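# Four arms move every ball from blanket into crate

## Task

Using the scene frame (metres; headings in degrees counter-clockwise from +x), the arms are mounted on the tabletop at roughly: arm1 at x=-0.87, y=+0.65, z=+0.72 heading -90; arm2 at x=-0.87, y=-0.65, z=+0.72 heading +90; arm3 at x=+0.00, y=+0.65, z=+0.72 heading -90; arm4 at x=+0.00, y=-0.65, z=+0.72 heading +90. Balls rest on a blanket. Get every ball inside the crate, and the crate has to finish upright in its original spot. Afterwards open the grippers and pull the arms away. Anything that stays in place only because a robot is holding it at the end is not counted as achieved.

## Robot and tools

Setup. Four identical i2rt Big YAM arms, arm1 to arm4, each with six revolute joints, a two-finger gripper and a wrist camera. Two room cameras, cam_high and cam_low, are fixed in the room. With joints 1 and 6 at 0 and the hand held level and pointing forward, the wrist camera rides on top of the hand looking toward the fingertips. Reach is about 1.0 m measured from the joint1 axis. Joints move at different speeds, so the hand can sweep a wide arc between two postures; plan intermediate postures when other arms or objects are near.

Frames. One scene frame is shared by everything: origin on the floor, +z upward, distances in metres. The arm feet sit on the tabletop at z about 0.72 (positions listed in the task). "hand" is the point midway between the fingertips; its z axis runs along the fingers and the fingers close along its y axis. No output prints a foot pose.

execute_actions. Argument "actions" is a list holding exactly one action object, or empty (an empty list only returns state and pictures). The action object is keyed by arm name ("arm1" to "arm4"); under each, "joints" maps joint names to absolute targets (not offsets). Any subset of joints and arms may be given; all named motions begin together and may finish at different moments. Joint names, units and ranges: joint1_rad -2.879 to 2.879 rad, turns the arm about its foot, positive is counter-clockwise seen from above, 0 extends toward the foot's heading; joint2_rad 0 to 3.141, shoulder, 0 has the upper arm pointing back about level, increasing lifts it up then forward; joint3_rad 0 to 3.019, elbow, 0 is fully folded, increasing opens; joint4_rad -1.692 to 1.57, hand pitch, positive tilts fingers up; joint5_rad -1.57 to 1.57, hand sideways swing, positive to the arm's right; joint6_rad -2.094 to 2.094, hand roll, positive clockwise viewed from behind the hand; gripper_m 0 to 0.093 m, the fingertip gap. Completion tolerances are ±0.045, ±0.14, ±0.09, ±0.055, ±0.03, ±0.035 rad and ±0.003 m in that order. Each finger pad squeezes with roughly 50 to 62 N at most, sometimes less. An action runs at most 15 s. Optional "cameras" picks images: omitted, null or ["all"] gives all, [] gives none; allowed names are arm1_cam_wrist, arm2_cam_wrist, arm3_cam_wrist, arm4_cam_wrist, cam_high, cam_low. An unknown key, unknown camera or out-of-range number rejects the whole call and nothing moves.

Other tools. wait(seconds 0 to 10) commands nothing and returns state and images. zoom_image(camera, region [x0, y0, x1, y1] in pixels, top-left origin, at most 504 by 504) enlarges part of that camera's most recent full image. read_manual(section "licences") only returns licence text. finished_scene(scene number) closes the scene for good and reports success; the next scene's task arrives in its result. Replying without a tool call ends all remaining work.

Reading results. Each result gives every robot's state, including joint_positions, and one image per requested camera, ordered as the "pictures" line lists them. joint_status tells how each commanded motion ended. "off_target": stopped short and may still be pushing. "contact_stop" or "time_out": the joint gives up its target and holds where it is, except that a timed-out joint may keep a target within 0.375, 0.375, 0.113, 0.225, 0.075, 0.3 rad (joints 1 to 6) of its position and keep pushing; on_its_own lists such joints, and "held at" there is the held target, not the actual position. "joint command not followed" (often with a "cause:" line) means a self/inter-arm clearance check blocked that arm's joint targets, shown as "not_followed"; the gripper part still runs, and the arm may retry those targets on later actions until given passable ones. Empty calls never show this line. "limit_stop_at_motor_heat" appears after an overheating stop; resend the target. A reported stop cancels the rest of that reply's motion, wait and finish calls.

Cautions. Arms or joints left out of an action can still be driving toward earlier targets, unseen in joint_status. To relieve a push, command the joint its reported position. A target very close to the current position may not move it. The arm does not halt on contact and can press hard; sustained pressing or holding loads heats motors (MOTOR HOT from 85 °C, fault and arm collapse at 100 °C, also while you are thinking). Arms hard-pressing each other fails the run; the clearance check can be late and ignores fingers, gripper housings and wrist cameras, so keep arms apart. Never push or knock rigid objects out of the work area, and do not topple or shift the crate. Loose items may occasionally get bumped by outside forces. Avoid drops, slips and slams; lower balls gently into the crate before opening. The robot keeps holding the last command while you think. At the end, release every ball and retract all arms clear of the crate and balls before calling finished_scene; shorter robot motion is better.

Each tool is called as name(argument=value, ...) on one line, values as JSON.

## Session

execute_actions(actions=[])

Scene clock: 0.00 s.
arm1.joint_positions: joint1_rad=+0.005 joint2_rad=+0.432 joint3_rad=+1.481 joint4_rad=-1.525 joint5_rad=+0.011 joint6_rad=+0.013 gripper_m=+0.095
arm1.joint_status: not commanded
arm1.hand: x=-0.8697 y=+0.5313 z=+1.3047 quat_wxyz=(-0.367, -0.606, -0.604, +0.365) (m; scene frame)
arm2.joint_positions: joint1_rad=+0.005 joint2_rad=+0.420 joint3_rad=+1.457 joint4_rad=-1.541 joint5_rad=+0.015 joint6_rad=-0.012 gripper_m=+0.094
arm2.joint_status: not commanded
arm2.hand: x=-0.8701 y=-0.5362 z=+1.3765 quat_wxyz=(-0.367, +0.613, -0.605, -0.352) (m; scene frame)
arm3.joint_positions: joint1_rad=+0.013 joint2_rad=+0.435 joint3_rad=+1.470 joint4_rad=-1.533 joint5_rad=+0.014 joint6_rad=+0.012 gripper_m=+0.094
arm3.joint_status: not commanded
arm3.hand: x=+0.0050 y=+0.5325 z=+1.3697 quat_wxyz=(-0.370, -0.595, -0.620, +0.353) (m; scene frame)
arm4.joint_positions: joint1_rad=+0.002 joint2_rad=+0.428 joint3_rad=+1.482 joint4_rad=-1.528 joint5_rad=+0.016 joint6_rad=-0.017 gripper_m=+0.095
arm4.joint_status: not commanded
arm4.hand: x=+0.0013 y=-0.5431 z=+1.3147 quat_wxyz=(-0.379, +0.607, -0.596, -0.366) (m; scene frame)
pictures: arm1_cam_wrist, arm2_cam_wrist, arm3_cam_wrist, arm4_cam_wrist, cam_high, cam_low
Images, in order (width x height): arm1_cam_wrist 896x504, arm2_cam_wrist 896x504, arm3_cam_wrist 896x504, arm4_cam_wrist 896x504, cam_high 896x504, cam_low 896x504.

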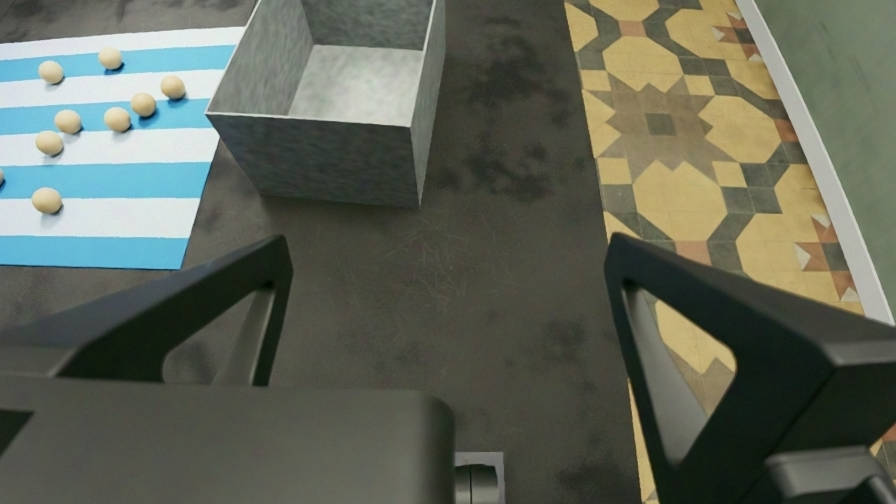

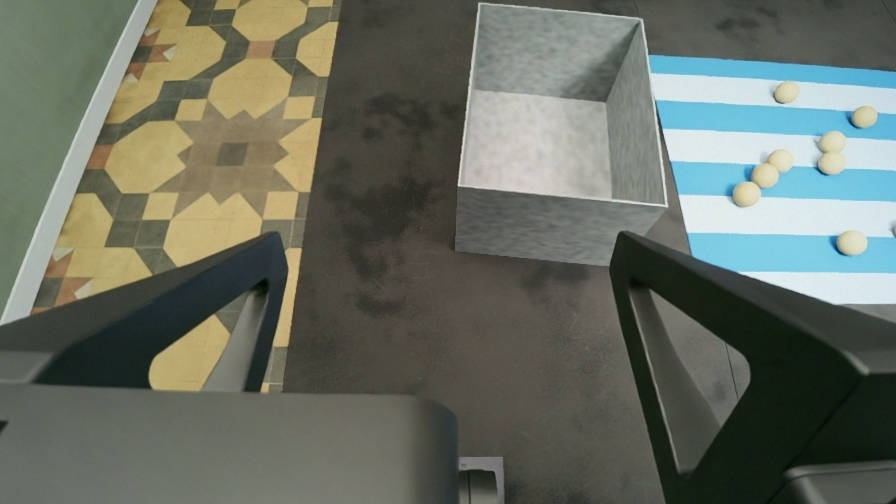

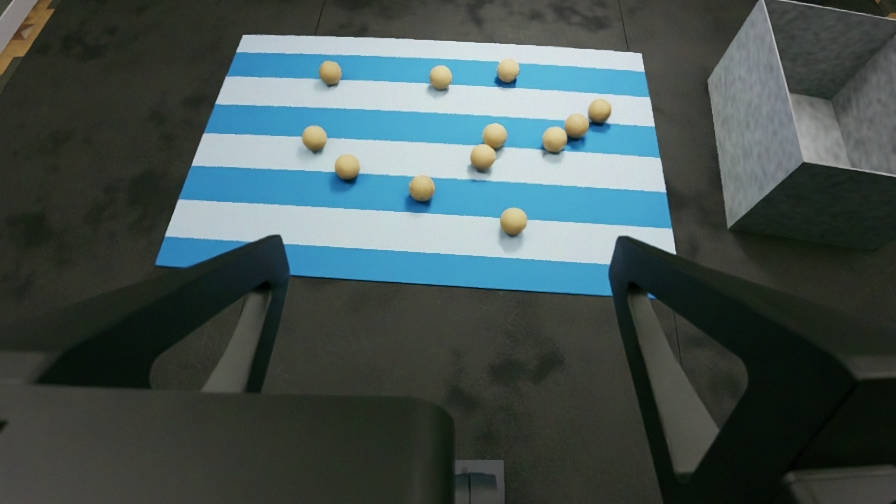

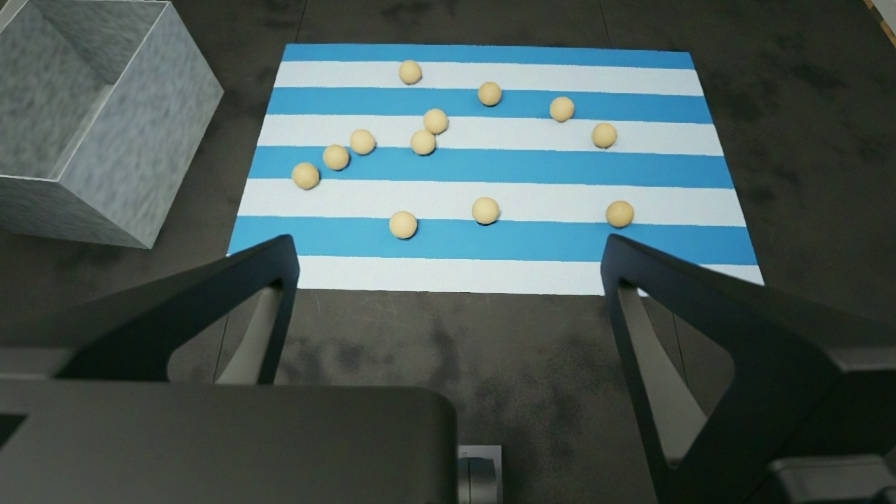

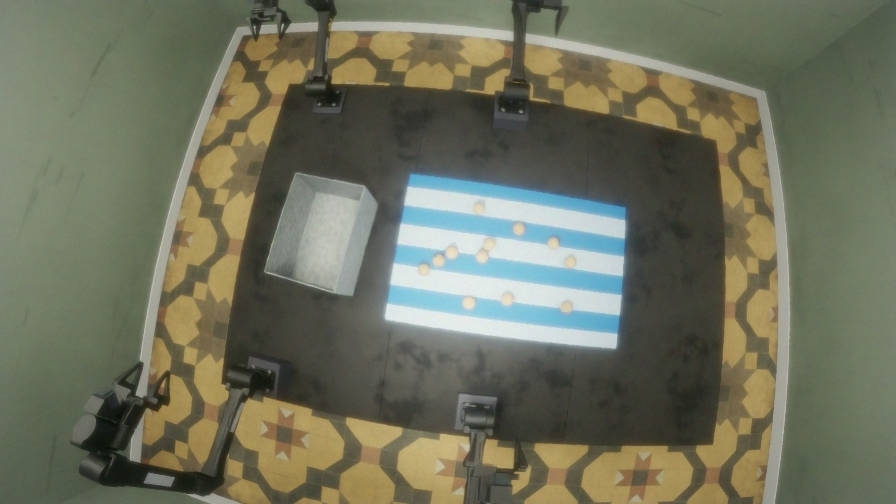

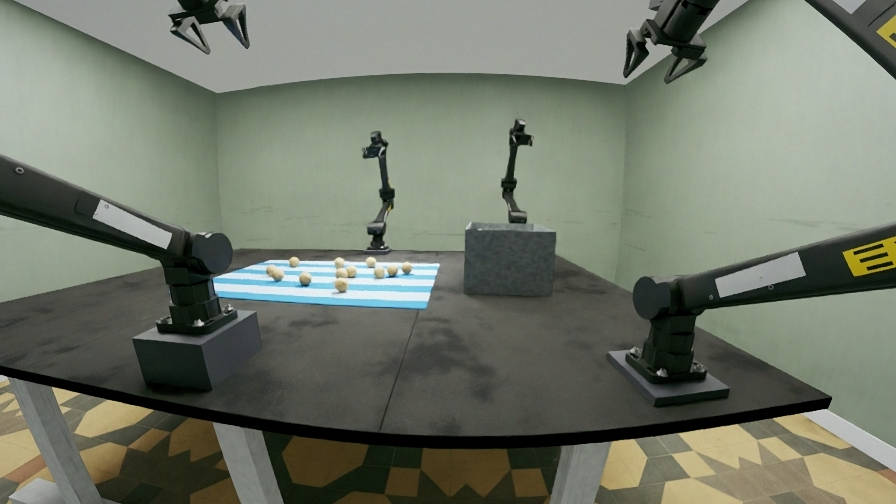

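execute_actions(actions=[{"arm3":{"joints":{"joint1_rad":-0.227,"joint2_rad":1.717,"joint3_rad":1.142,"joint4_rad":-0.996}},"arm4":{"joints":{"joint1_rad":0.193,"joint2_rad":1.654,"joint3_rad":1.222,"joint4_rad":-1.139}}}], cameras=["arm3_cam_wrist","arm4_cam_wrist","cam_high"])

Scene clock: 23.87 s.
arm1.joint_positions: joint1_rad=+0.005 joint2_rad=+0.432 joint3_rad=+1.481 joint4_rad=-1.525 joint5_rad=+0.011 joint6_rad=+0.013 gripper_m=+0.095
arm1.joint_status: not commanded
arm1.hand: x=-0.8697 y=+0.5313 z=+1.3047 quat_wxyz=(-0.367, -0.606, -0.604, +0.365) (m; scene frame)
arm2.joint_positions: joint1_rad=+0.005 joint2_rad=+0.420 joint3_rad=+1.457 joint4_rad=-1.541 joint5_rad=+0.015 joint6_rad=-0.012 gripper_m=+0.094
arm2.joint_status: not commanded
arm2.hand: x=-0.8701 y=-0.5362 z=+1.3765 quat_wxyz=(-0.367, +0.613, -0.605, -0.352) (m; scene frame)
arm3.joint_positions: joint1_rad=-0.224 joint2_rad=+1.726 joint3_rad=+1.138 joint4_rad=-1.007 joint5_rad=+0.014 joint6_rad=+0.012 gripper_m=+0.094
arm3.joint_status: all done
arm3.hand: x=-0.0826 y=+0.1980 z=+0.8437 quat_wxyz=(+0.013, -0.770, -0.638, -0.004) (m; scene frame)
arm4.joint_positions: joint1_rad=+0.189 joint2_rad=+1.648 joint3_rad=+1.226 joint4_rad=-1.147 joint5_rad=+0.016 joint6_rad=-0.017 gripper_m=+0.095
arm4.joint_status: all done
arm4.hand: x=-0.0887 y=-0.1918 z=+0.8495 quat_wxyz=(-0.011, +0.779, -0.627, +0.001) (m; scene frame)
pictures: arm3_cam_wrist, arm4_cam_wrist, cam_high
Images, in order (width x height): arm3_cam_wrist 896x504, arm4_cam_wrist 896x504, cam_high 896x504.

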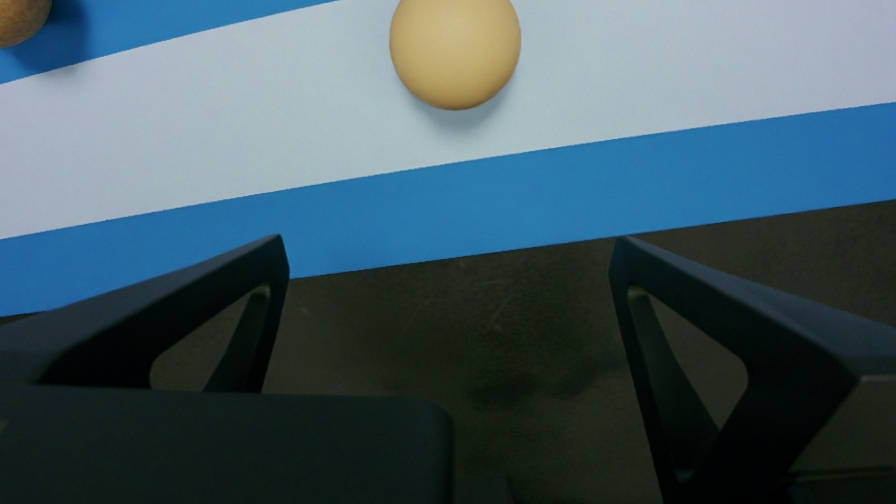

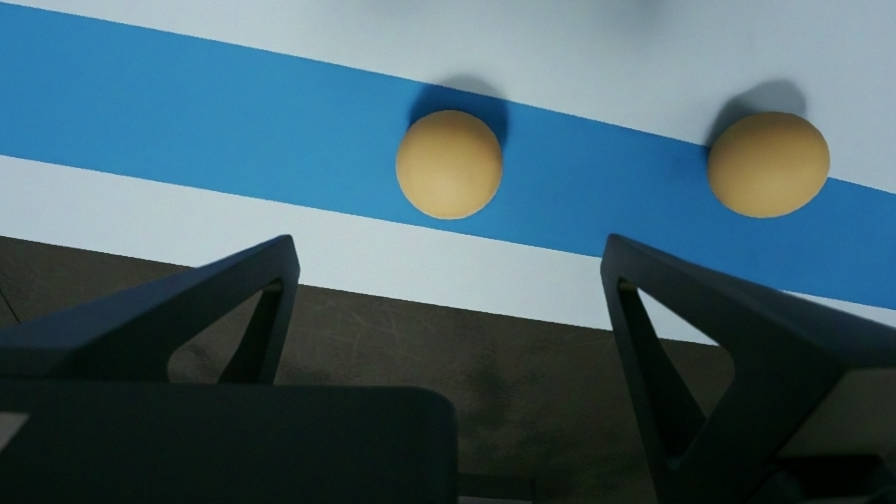

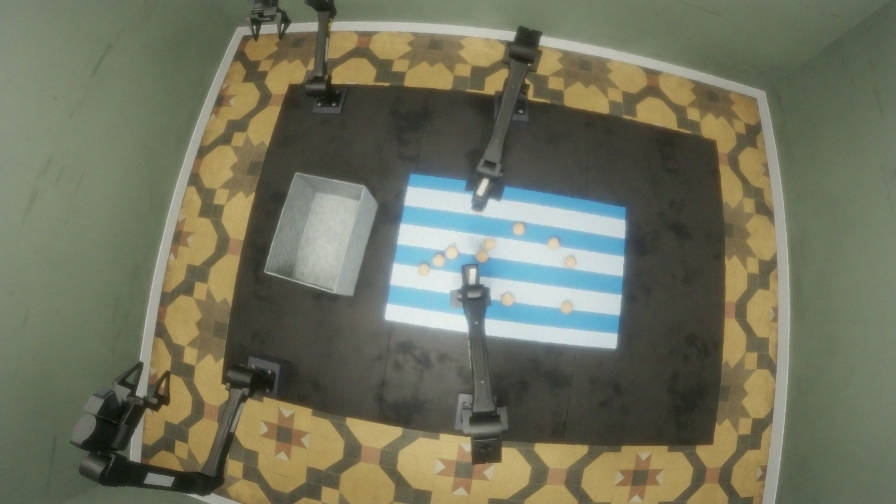

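execute_actions(actions=[{"arm3":{"joints":{"joint2_rad":1.900,"joint3_rad":1.257,"joint4_rad":-0.927}},"arm4":{"joints":{"joint2_rad":1.693,"joint3_rad":1.109,"joint4_rad":-0.988}}}], cameras=["arm3_cam_wrist","arm4_cam_wrist","cam_low"])

Scene clock: 30.73 s.
arm1.joint_positions: joint1_rad=+0.005 joint2_rad=+0.432 joint3_rad=+1.481 joint4_rad=-1.525 joint5_rad=+0.011 joint6_rad=+0.013 gripper_m=+0.095
arm1.joint_status: not commanded
arm1.hand: x=-0.8697 y=+0.5313 z=+1.3047 quat_wxyz=(-0.367, -0.606, -0.604, +0.365) (m; scene frame)
arm2.joint_positions: joint1_rad=+0.005 joint2_rad=+0.420 joint3_rad=+1.457 joint4_rad=-1.541 joint5_rad=+0.015 joint6_rad=-0.012 gripper_m=+0.094
arm2.joint_status: not commanded
arm2.hand: x=-0.8701 y=-0.5362 z=+1.3765 quat_wxyz=(-0.367, +0.613, -0.605, -0.352) (m; scene frame)
arm3.joint_positions: joint1_rad=-0.224 joint2_rad=+1.913 joint3_rad=+1.226 joint4_rad=-0.932 joint5_rad=+0.014 joint6_rad=+0.012 gripper_m=+0.094
arm3.joint_status: all done
arm3.hand: x=-0.0890 y=+0.1619 z=+0.7838 quat_wxyz=(+0.021, -0.769, -0.638, -0.013) (m; scene frame)
arm4.joint_positions: joint1_rad=+0.189 joint2_rad=+1.683 joint3_rad=+1.112 joint4_rad=-0.999 joint5_rad=+0.016 joint6_rad=-0.017 gripper_m=+0.095
arm4.joint_status: all done
arm4.hand: x=-0.0858 y=-0.2054 z=+0.7957 quat_wxyz=(-0.011, +0.779, -0.627, +0.002) (m; scene frame)
pictures: arm3_cam_wrist, arm4_cam_wrist, cam_low
Images, in order (width x height): arm3_cam_wrist 896x504, arm4_cam_wrist 896x504, cam_low 896x504.

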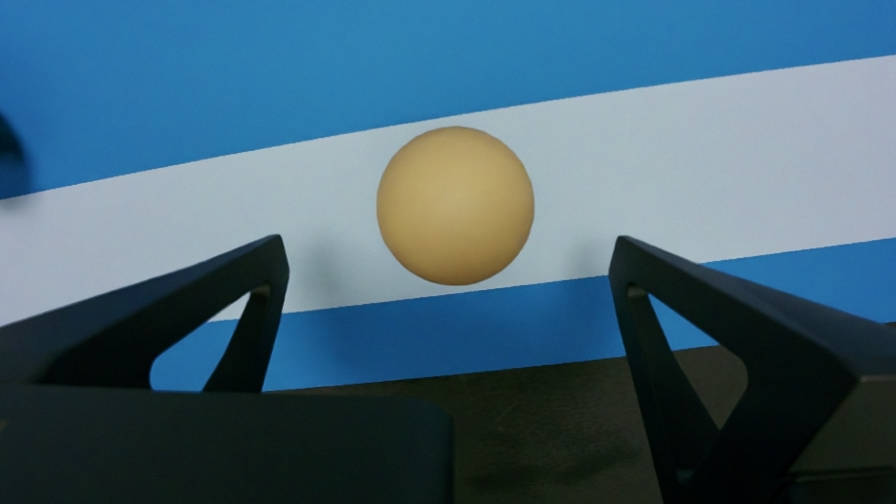

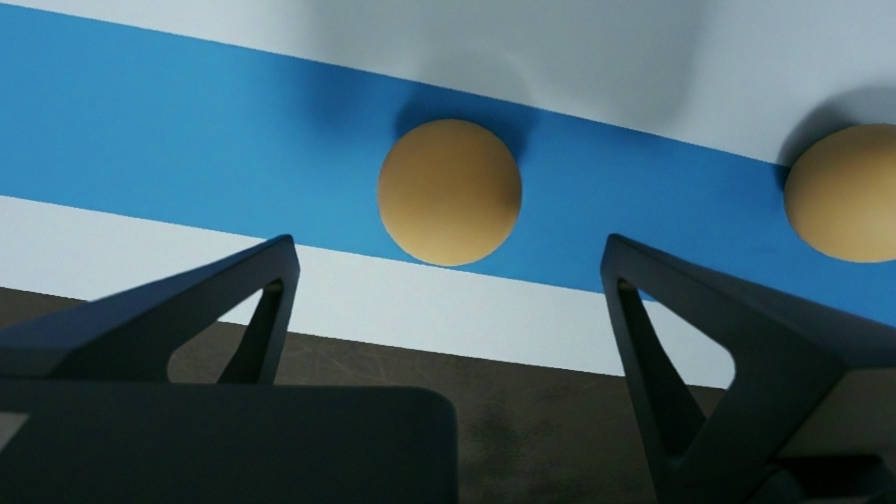

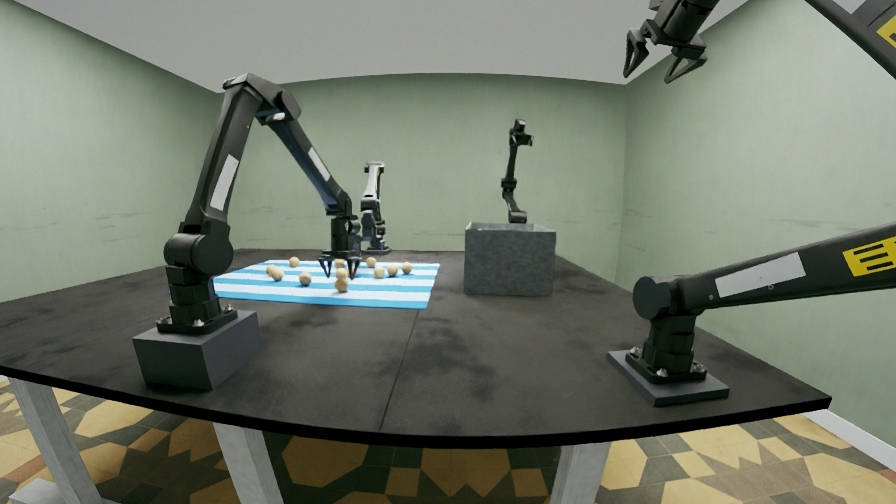

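execute_actions(actions=[{"arm3":{"joints":{"joint2_rad":1.947,"joint3_rad":1.182,"joint4_rad":-0.806}},"arm4":{"joints":{"joint2_rad":1.770,"joint3_rad":1.065,"joint4_rad":-0.867}}}], cameras=["arm3_cam_wrist","arm4_cam_wrist"])

execute_actions(actions=[{"arm3":{"joints":{"gripper_m":0.03}},"arm4":{"joints":{"gripper_m":0.03}}}], cameras=["arm3_cam_wrist","arm4_cam_wrist"])

Scene clock: 38.13 s.
arm1.joint_positions: joint1_rad=+0.005 joint2_rad=+0.432 joint3_rad=+1.481 joint4_rad=-1.525 joint5_rad=+0.011 joint6_rad=+0.013 gripper_m=+0.095
arm1.joint_status: not commanded
arm1.hand: x=-0.8697 y=+0.5313 z=+1.3047 quat_wxyz=(-0.367, -0.606, -0.604, +0.365) (m; scene frame)
arm2.joint_positions: joint1_rad=+0.005 joint2_rad=+0.420 joint3_rad=+1.457 joint4_rad=-1.541 joint5_rad=+0.015 joint6_rad=-0.012 gripper_m=+0.094
arm2.joint_status: not commanded
arm2.hand: x=-0.8701 y=-0.5362 z=+1.3765 quat_wxyz=(-0.367, +0.613, -0.605, -0.352) (m; scene frame)
arm3.joint_positions: joint1_rad=-0.224 joint2_rad=+1.946 joint3_rad=+1.181 joint4_rad=-0.818 joint5_rad=+0.014 joint6_rad=+0.012 gripper_m=+0.094
arm3.joint_status: all done
arm3.hand: x=-0.0891 y=+0.1616 z=+0.7548 quat_wxyz=(+0.009, -0.770, -0.638, +0.001) (m; scene frame)
arm4.joint_positions: joint1_rad=+0.189 joint2_rad=+1.764 joint3_rad=+1.070 joint4_rad=-0.878 joint5_rad=+0.016 joint6_rad=-0.017 gripper_m=+0.095
arm4.joint_status: all done
arm4.hand: x=-0.0860 y=-0.2035 z=+0.7478 quat_wxyz=(-0.010, +0.779, -0.627, +0.002) (m; scene frame)
pictures: arm3_cam_wrist, arm4_cam_wrist
Images, in order (width x height): arm3_cam_wrist 896x504, arm4_cam_wrist 896x504.

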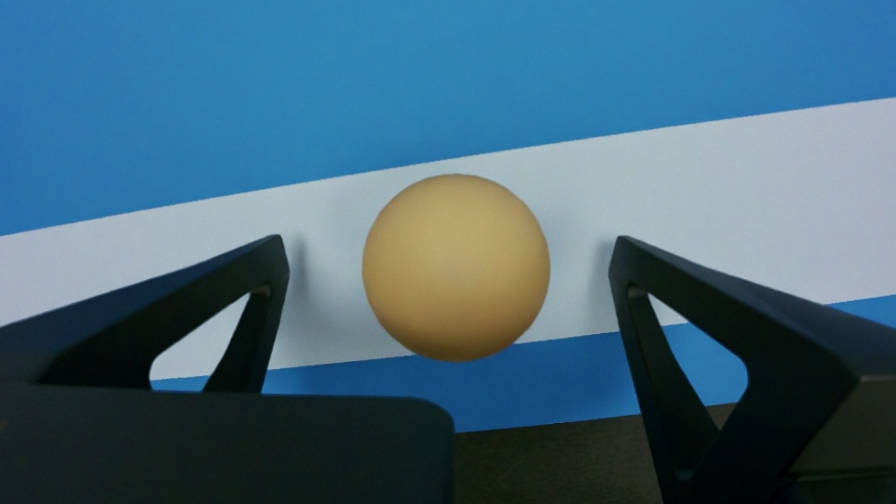

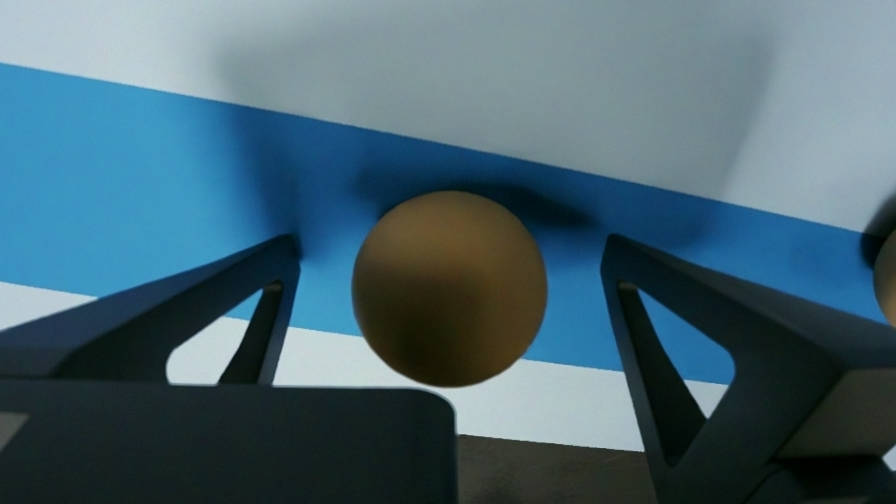

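Scene clock: 38.77 s.
arm1.joint_positions: joint1_rad=+0.005 joint2_rad=+0.432 joint3_rad=+1.481 joint4_rad=-1.525 joint5_rad=+0.011 joint6_rad=+0.013 gripper_m=+0.095
arm1.joint_status: not commanded
arm1.hand: x=-0.8697 y=+0.5313 z=+1.3047 quat_wxyz=(-0.367, -0.606, -0.604, +0.365) (m; scene frame)
arm2.joint_positions: joint1_rad=+0.005 joint2_rad=+0.420 joint3_rad=+1.457 joint4_rad=-1.541 joint5_rad=+0.015 joint6_rad=-0.012 gripper_m=+0.094
arm2.joint_status: not commanded
arm2.hand: x=-0.8701 y=-0.5362 z=+1.3765 quat_wxyz=(-0.367, +0.613, -0.605, -0.352) (m; scene frame)
arm3.joint_positions: joint1_rad=-0.224 joint2_rad=+1.946 joint3_rad=+1.181 joint4_rad=-0.818 joint5_rad=+0.014 joint6_rad=+0.012 gripper_m=+0.047
arm3.joint_status: gripper_m off_target (ended at +0.047, target +0.030)
arm3.hand: x=-0.0891 y=+0.1616 z=+0.7548 quat_wxyz=(+0.009, -0.770, -0.638, +0.001) (m; scene frame)
arm4.joint_positions: joint1_rad=+0.189 joint2_rad=+1.764 joint3_rad=+1.070 joint4_rad=-0.878 joint5_rad=+0.016 joint6_rad=-0.017 gripper_m=+0.047
arm4.joint_status: gripper_m off_target (ended at +0.047, target +0.030)
arm4.hand: x=-0.0860 y=-0.2035 z=+0.7478 quat_wxyz=(-0.010, +0.779, -0.627, +0.002) (m; scene frame)
pictures: arm3_cam_wrist, arm4_cam_wrist
Images, in order (width x height): arm3_cam_wrist 896x504, arm4_cam_wrist 896x504.

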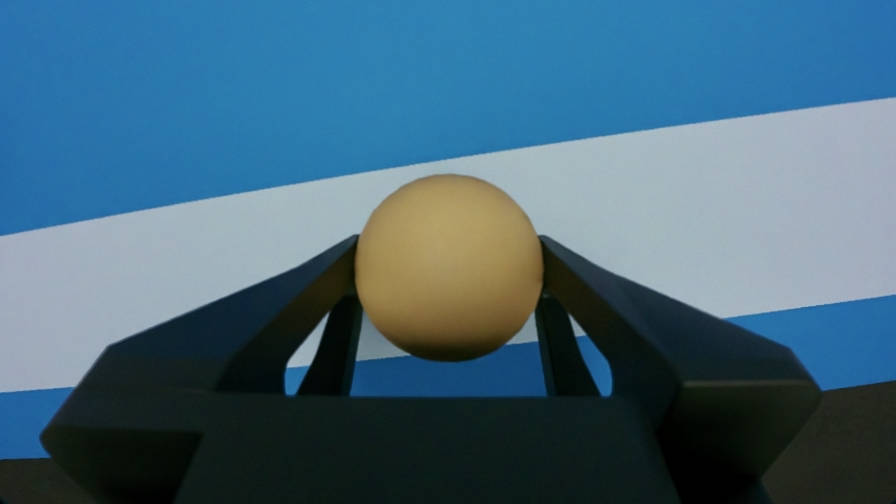

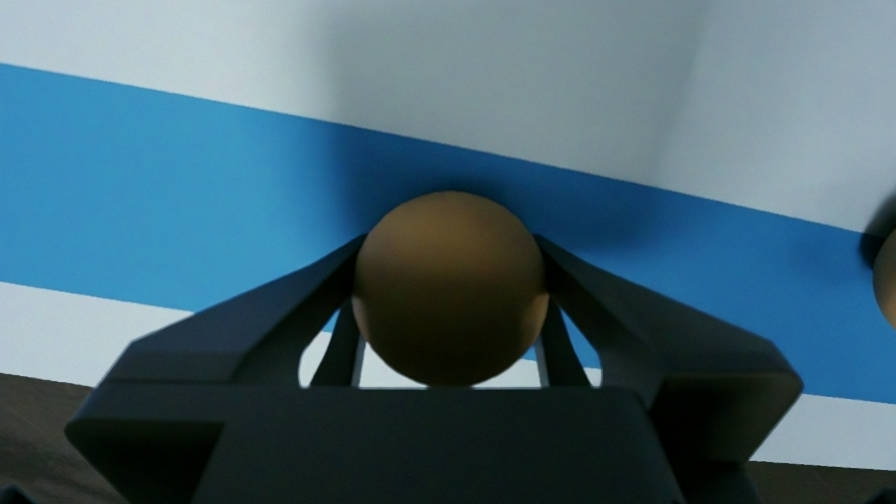

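execute_actions(actions=[{"arm3":{"joints":{"joint1_rad":-0.91,"joint2_rad":1.4,"joint3_rad":1.5,"joint4_rad":-1.11}},"arm4":{"joints":{"joint1_rad":0.872,"joint2_rad":1.3,"joint3_rad":1.4,"joint4_rad":-0.88}}}], cameras=[])

execute_actions(actions=[{"arm3":{"joints":{"joint2_rad":2.24,"joint3_rad":2.35}},"arm4":{"joints":{"joint2_rad":2.096,"joint3_rad":2.176}}}], cameras=["arm3_cam_wrist","arm4_cam_wrist","cam_high","cam_low"])

Scene clock: 47.03 s.
arm1.joint_positions: joint1_rad=+0.005 joint2_rad=+0.432 joint3_rad=+1.481 joint4_rad=-1.525 joint5_rad=+0.011 joint6_rad=+0.013 gripper_m=+0.095
arm1.joint_status: not commanded
arm1.hand: x=-0.8697 y=+0.5313 z=+1.3047 quat_wxyz=(-0.367, -0.606, -0.604, +0.365) (m; scene frame)
arm2.joint_positions: joint1_rad=+0.005 joint2_rad=+0.420 joint3_rad=+1.457 joint4_rad=-1.541 joint5_rad=+0.015 joint6_rad=-0.012 gripper_m=+0.094
arm2.joint_status: not commanded
arm2.hand: x=-0.8701 y=-0.5362 z=+1.3765 quat_wxyz=(-0.367, +0.613, -0.605, -0.352) (m; scene frame)
arm3.joint_positions: joint1_rad=-0.916 joint2_rad=+1.413 joint3_rad=+1.495 joint4_rad=-1.102 joint5_rad=+0.017 joint6_rad=+0.012 gripper_m=+0.047
arm3.joint_status: all done
arm3.hand: x=-0.4126 y=+0.3040 z=+1.1443 quat_wxyz=(-0.088, -0.906, -0.324, +0.258) (m; scene frame)
arm4.joint_positions: joint1_rad=+0.877 joint2_rad=+1.299 joint3_rad=+1.388 joint4_rad=-0.876 joint5_rad=+0.014 joint6_rad=-0.017 gripper_m=+0.047
arm4.joint_status: all done
arm4.hand: x=-0.4162 y=-0.3101 z=+1.1206 quat_wxyz=(-0.143, +0.872, -0.304, -0.357) (m; scene frame)
pictures: none
No camera images: the call's "cameras" was empty. Leave "cameras" out to get every camera's image.

Scene clock: 48.70 s.
arm1.joint_positions: joint1_rad=+0.005 joint2_rad=+0.432 joint3_rad=+1.481 joint4_rad=-1.525 joint5_rad=+0.011 joint6_rad=+0.013 gripper_m=+0.095
arm1.joint_status: not commanded
arm1.hand: x=-0.8697 y=+0.5313 z=+1.3047 quat_wxyz=(-0.367, -0.606, -0.604, +0.365) (m; scene frame)
arm2.joint_positions: joint1_rad=+0.005 joint2_rad=+0.420 joint3_rad=+1.457 joint4_rad=-1.541 joint5_rad=+0.015 joint6_rad=-0.012 gripper_m=+0.094
arm2.joint_status: not commanded
arm2.hand: x=-0.8701 y=-0.5362 z=+1.3765 quat_wxyz=(-0.367, +0.613, -0.605, -0.352) (m; scene frame)
arm3.joint_positions: joint1_rad=-0.911 joint2_rad=+2.255 joint3_rad=+2.291 joint4_rad=-1.104 joint5_rad=+0.010 joint6_rad=+0.012 gripper_m=+0.047
arm3.joint_status: all done
arm3.hand: x=-0.6191 y=+0.1219 z=+0.9871 quat_wxyz=(-0.083, -0.911, -0.330, +0.235) (m; scene frame)
arm4.joint_positions: joint1_rad=+0.877 joint2_rad=+2.112 joint3_rad=+2.106 joint4_rad=-0.878 joint5_rad=+0.014 joint6_rad=-0.017 gripper_m=+0.047
arm4.joint_status: all done
arm4.hand: x=-0.6275 y=-0.1354 z=+0.9766 quat_wxyz=(-0.127, +0.888, -0.310, -0.315) (m; scene frame)
pictures: arm3_cam_wrist, arm4_cam_wrist, cam_high, cam_low
Images, in order (width x height): arm3_cam_wrist 896x504, arm4_cam_wrist 896x504, cam_high 896x504, cam_low 896x504.

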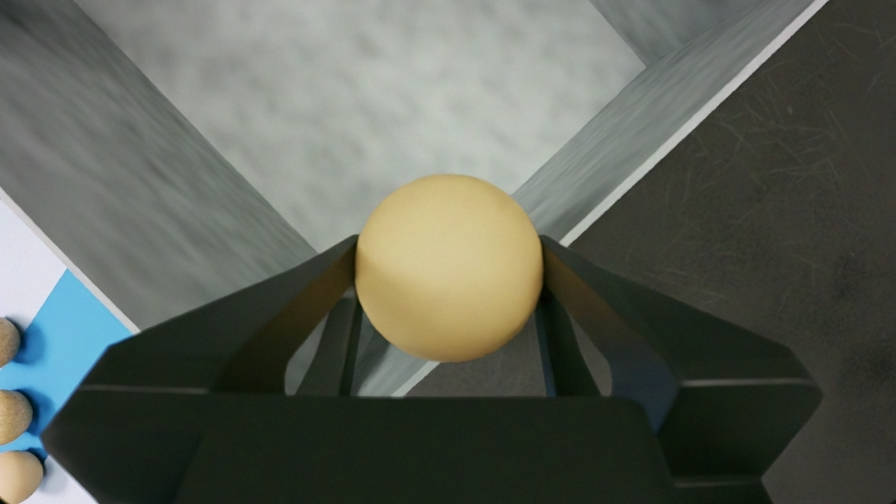

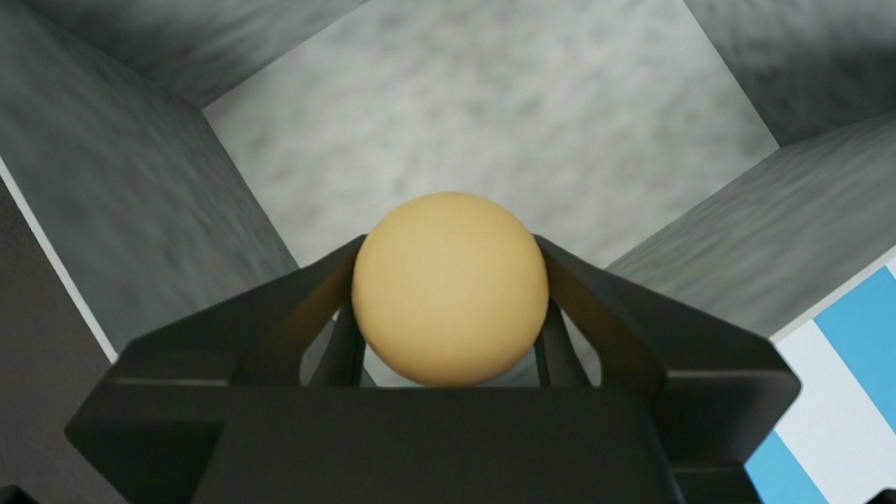

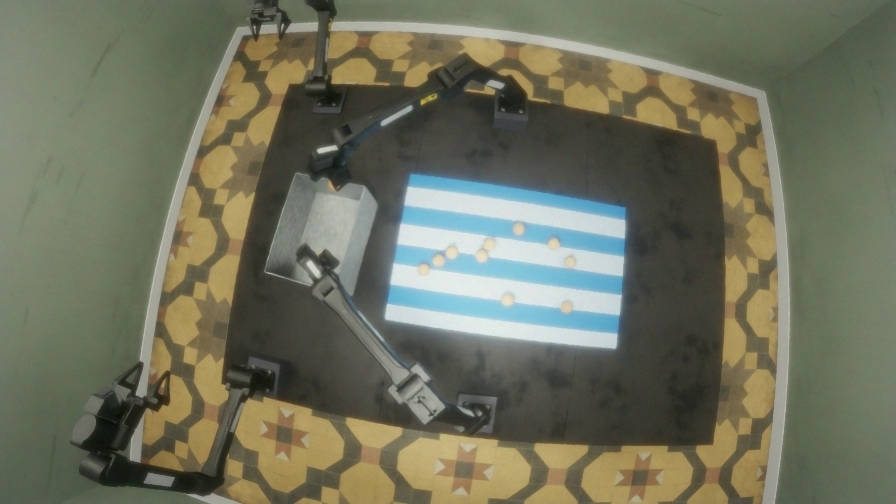

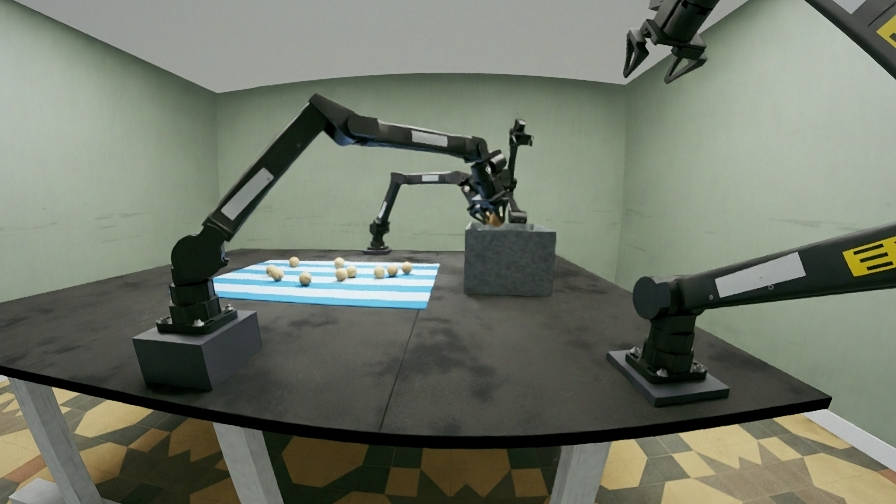

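execute_actions(actions=[{"arm3":{"joints":{"joint1_rad":-0.85,"joint4_rad":-0.8}},"arm4":{"joints":{"gripper_m":0.093}}}], cameras=["arm3_cam_wrist","cam_high"])

Scene clock: 55.07 s.
arm1.joint_positions: joint1_rad=+0.005 joint2_rad=+0.432 joint3_rad=+1.481 joint4_rad=-1.525 joint5_rad=+0.011 joint6_rad=+0.013 gripper_m=+0.095
arm1.joint_status: not commanded
arm1.hand: x=-0.8697 y=+0.5313 z=+1.3047 quat_wxyz=(-0.367, -0.606, -0.604, +0.365) (m; scene frame)
arm2.joint_positions: joint1_rad=+0.005 joint2_rad=+0.420 joint3_rad=+1.457 joint4_rad=-1.541 joint5_rad=+0.015 joint6_rad=-0.012 gripper_m=+0.094
arm2.joint_status: not commanded
arm2.hand: x=-0.8701 y=-0.5362 z=+1.3765 quat_wxyz=(-0.367, +0.613, -0.605, -0.352) (m; scene frame)
arm3.joint_positions: joint1_rad=-0.846 joint2_rad=+2.255 joint3_rad=+2.291 joint4_rad=-0.819 joint5_rad=+0.012 joint6_rad=+0.012 gripper_m=+0.047
arm3.joint_status: all done
arm3.hand: x=-0.6234 y=+0.0439 z=+1.0291 quat_wxyz=(-0.142, -0.858, -0.341, +0.357) (m; scene frame)
arm4.joint_positions: joint1_rad=+0.877 joint2_rad=+2.112 joint3_rad=+2.106 joint4_rad=-0.878 joint5_rad=+0.014 joint6_rad=-0.017 gripper_m=+0.093
arm4.joint_status: all done
arm4.hand: x=-0.6275 y=-0.1354 z=+0.9766 quat_wxyz=(-0.127, +0.888, -0.310, -0.315) (m; scene frame)
pictures: arm3_cam_wrist, cam_high
Images, in order (width x height): arm3_cam_wrist 896x504, cam_high 896x504.

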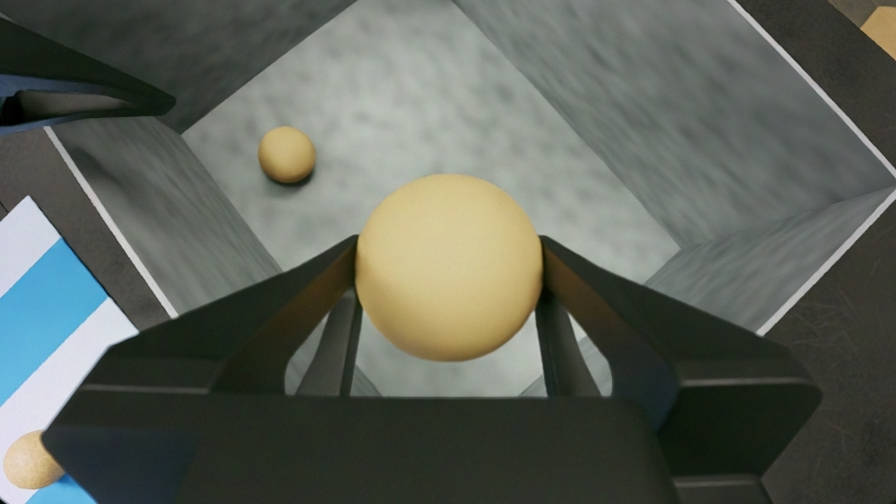

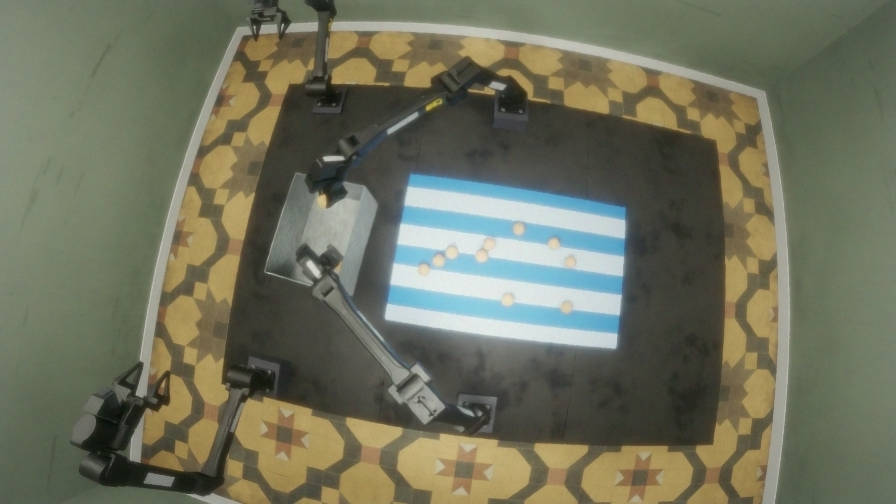

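execute_actions(actions=[{"arm3":{"joints":{"gripper_m":0.093}},"arm4":{"joints":{"joint2_rad":1.3,"joint3_rad":1.4}}}], cameras=[])

execute_actions(actions=[{"arm3":{"joints":{"joint1_rad":0.13,"joint2_rad":1.4,"joint3_rad":1.5,"joint4_rad":-0.97}},"arm4":{"joints":{"joint1_rad":-0.156,"joint4_rad":-1.014}}}], cameras=[])

execute_actions(actions=[{"arm3":{"joints":{"joint2_rad":2.015,"joint3_rad":1.415}},"arm4":{"joints":{"joint2_rad":1.740,"joint3_rad":1.184}}}], cameras=["arm3_cam_wrist","arm4_cam_wrist"])

Scene clock: 61.07 s.
arm1.joint_positions: joint1_rad=+0.005 joint2_rad=+0.432 joint3_rad=+1.481 joint4_rad=-1.525 joint5_rad=+0.011 joint6_rad=+0.013 gripper_m=+0.095
arm1.joint_status: not commanded
arm1.hand: x=-0.8697 y=+0.5313 z=+1.3047 quat_wxyz=(-0.367, -0.606, -0.604, +0.365) (m; scene frame)
arm2.joint_positions: joint1_rad=+0.005 joint2_rad=+0.420 joint3_rad=+1.457 joint4_rad=-1.541 joint5_rad=+0.015 joint6_rad=-0.012 gripper_m=+0.094
arm2.joint_status: not commanded
arm2.hand: x=-0.8701 y=-0.5362 z=+1.3765 quat_wxyz=(-0.367, +0.613, -0.605, -0.352) (m; scene frame)
arm3.joint_positions: joint1_rad=-0.846 joint2_rad=+2.255 joint3_rad=+2.291 joint4_rad=-0.819 joint5_rad=+0.012 joint6_rad=+0.012 gripper_m=+0.093
arm3.joint_status: all done
arm3.hand: x=-0.6234 y=+0.0439 z=+1.0291 quat_wxyz=(-0.142, -0.858, -0.341, +0.357) (m; scene frame)
arm4.joint_positions: joint1_rad=+0.877 joint2_rad=+1.288 joint3_rad=+1.409 joint4_rad=-0.879 joint5_rad=+0.014 joint6_rad=-0.017 gripper_m=+0.093
arm4.joint_status: all done
arm4.hand: x=-0.4159 y=-0.3106 z=+1.1376 quat_wxyz=(-0.147, +0.866, -0.302, -0.370) (m; scene frame)
pictures: none
No camera images: the call's "cameras" was empty. Leave "cameras" out to get every camera's image.

Scene clock: 62.77 s.
arm1.joint_positions: joint1_rad=+0.005 joint2_rad=+0.432 joint3_rad=+1.481 joint4_rad=-1.525 joint5_rad=+0.011 joint6_rad=+0.013 gripper_m=+0.095
arm1.joint_status: not commanded
arm1.hand: x=-0.8697 y=+0.5313 z=+1.3047 quat_wxyz=(-0.367, -0.606, -0.604, +0.365) (m; scene frame)
arm2.joint_positions: joint1_rad=+0.005 joint2_rad=+0.420 joint3_rad=+1.457 joint4_rad=-1.541 joint5_rad=+0.015 joint6_rad=-0.012 gripper_m=+0.094
arm2.joint_status: not commanded
arm2.hand: x=-0.8701 y=-0.5362 z=+1.3765 quat_wxyz=(-0.367, +0.613, -0.605, -0.352) (m; scene frame)
arm3.joint_positions: joint1_rad=+0.126 joint2_rad=+1.399 joint3_rad=+1.499 joint4_rad=-0.961 joint5_rad=+0.010 joint6_rad=+0.012 gripper_m=+0.093
arm3.joint_status: all done
arm3.hand: x=+0.0964 y=+0.0942 z=+1.1738 quat_wxyz=(-0.264, -0.608, -0.714, +0.226) (m; scene frame)
arm4.joint_positions: joint1_rad=-0.160 joint2_rad=+1.289 joint3_rad=+1.409 joint4_rad=-1.005 joint5_rad=+0.014 joint6_rad=-0.017 gripper_m=+0.093
arm4.joint_status: all done
arm4.hand: x=+0.0808 y=-0.1438 z=+1.1182 quat_wxyz=(-0.265, +0.616, -0.710, -0.215) (m; scene frame)
pictures: none
No camera images: the call's "cameras" was empty. Leave "cameras" out to get every camera's image.

Scene clock: 64.27 s.
arm1.joint_positions: joint1_rad=+0.005 joint2_rad=+0.432 joint3_rad=+1.481 joint4_rad=-1.525 joint5_rad=+0.011 joint6_rad=+0.013 gripper_m=+0.095
arm1.joint_status: not commanded
arm1.hand: x=-0.8697 y=+0.5313 z=+1.3047 quat_wxyz=(-0.367, -0.606, -0.604, +0.365) (m; scene frame)
arm2.joint_positions: joint1_rad=+0.005 joint2_rad=+0.420 joint3_rad=+1.457 joint4_rad=-1.541 joint5_rad=+0.015 joint6_rad=-0.012 gripper_m=+0.094
arm2.joint_status: not commanded
arm2.hand: x=-0.8701 y=-0.5362 z=+1.3765 quat_wxyz=(-0.367, +0.613, -0.605, -0.352) (m; scene frame)
arm3.joint_positions: joint1_rad=+0.126 joint2_rad=+2.027 joint3_rad=+1.396 joint4_rad=-0.964 joint5_rad=+0.010 joint6_rad=+0.012 gripper_m=+0.093
arm3.joint_status: all done
arm3.hand: x=+0.0939 y=+0.1058 z=+0.7766 quat_wxyz=(+0.013, -0.647, -0.762, -0.003) (m; scene frame)
arm4.joint_positions: joint1_rad=-0.160 joint2_rad=+1.766 joint3_rad=+1.172 joint4_rad=-1.008 joint5_rad=+0.014 joint6_rad=-0.017 gripper_m=+0.093
arm4.joint_status: all done
arm4.hand: x=+0.0743 y=-0.1855 z=+0.7786 quat_wxyz=(+0.003, +0.658, -0.753, +0.012) (m; scene frame)
pictures: arm3_cam_wrist, arm4_cam_wrist
Images, in order (width x height): arm3_cam_wrist 896x504, arm4_cam_wrist 896x504.

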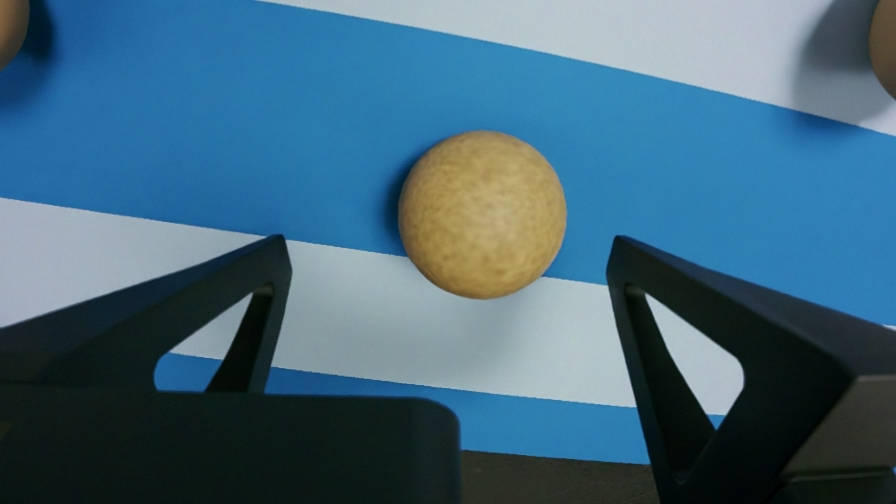

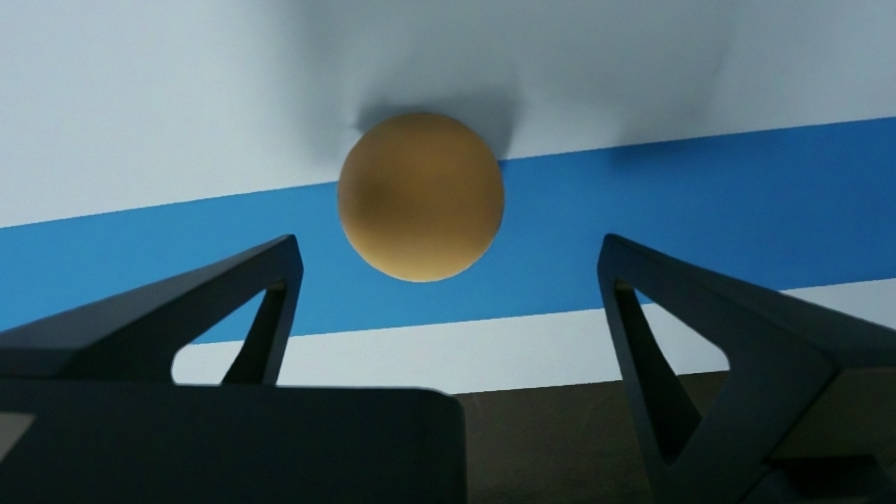

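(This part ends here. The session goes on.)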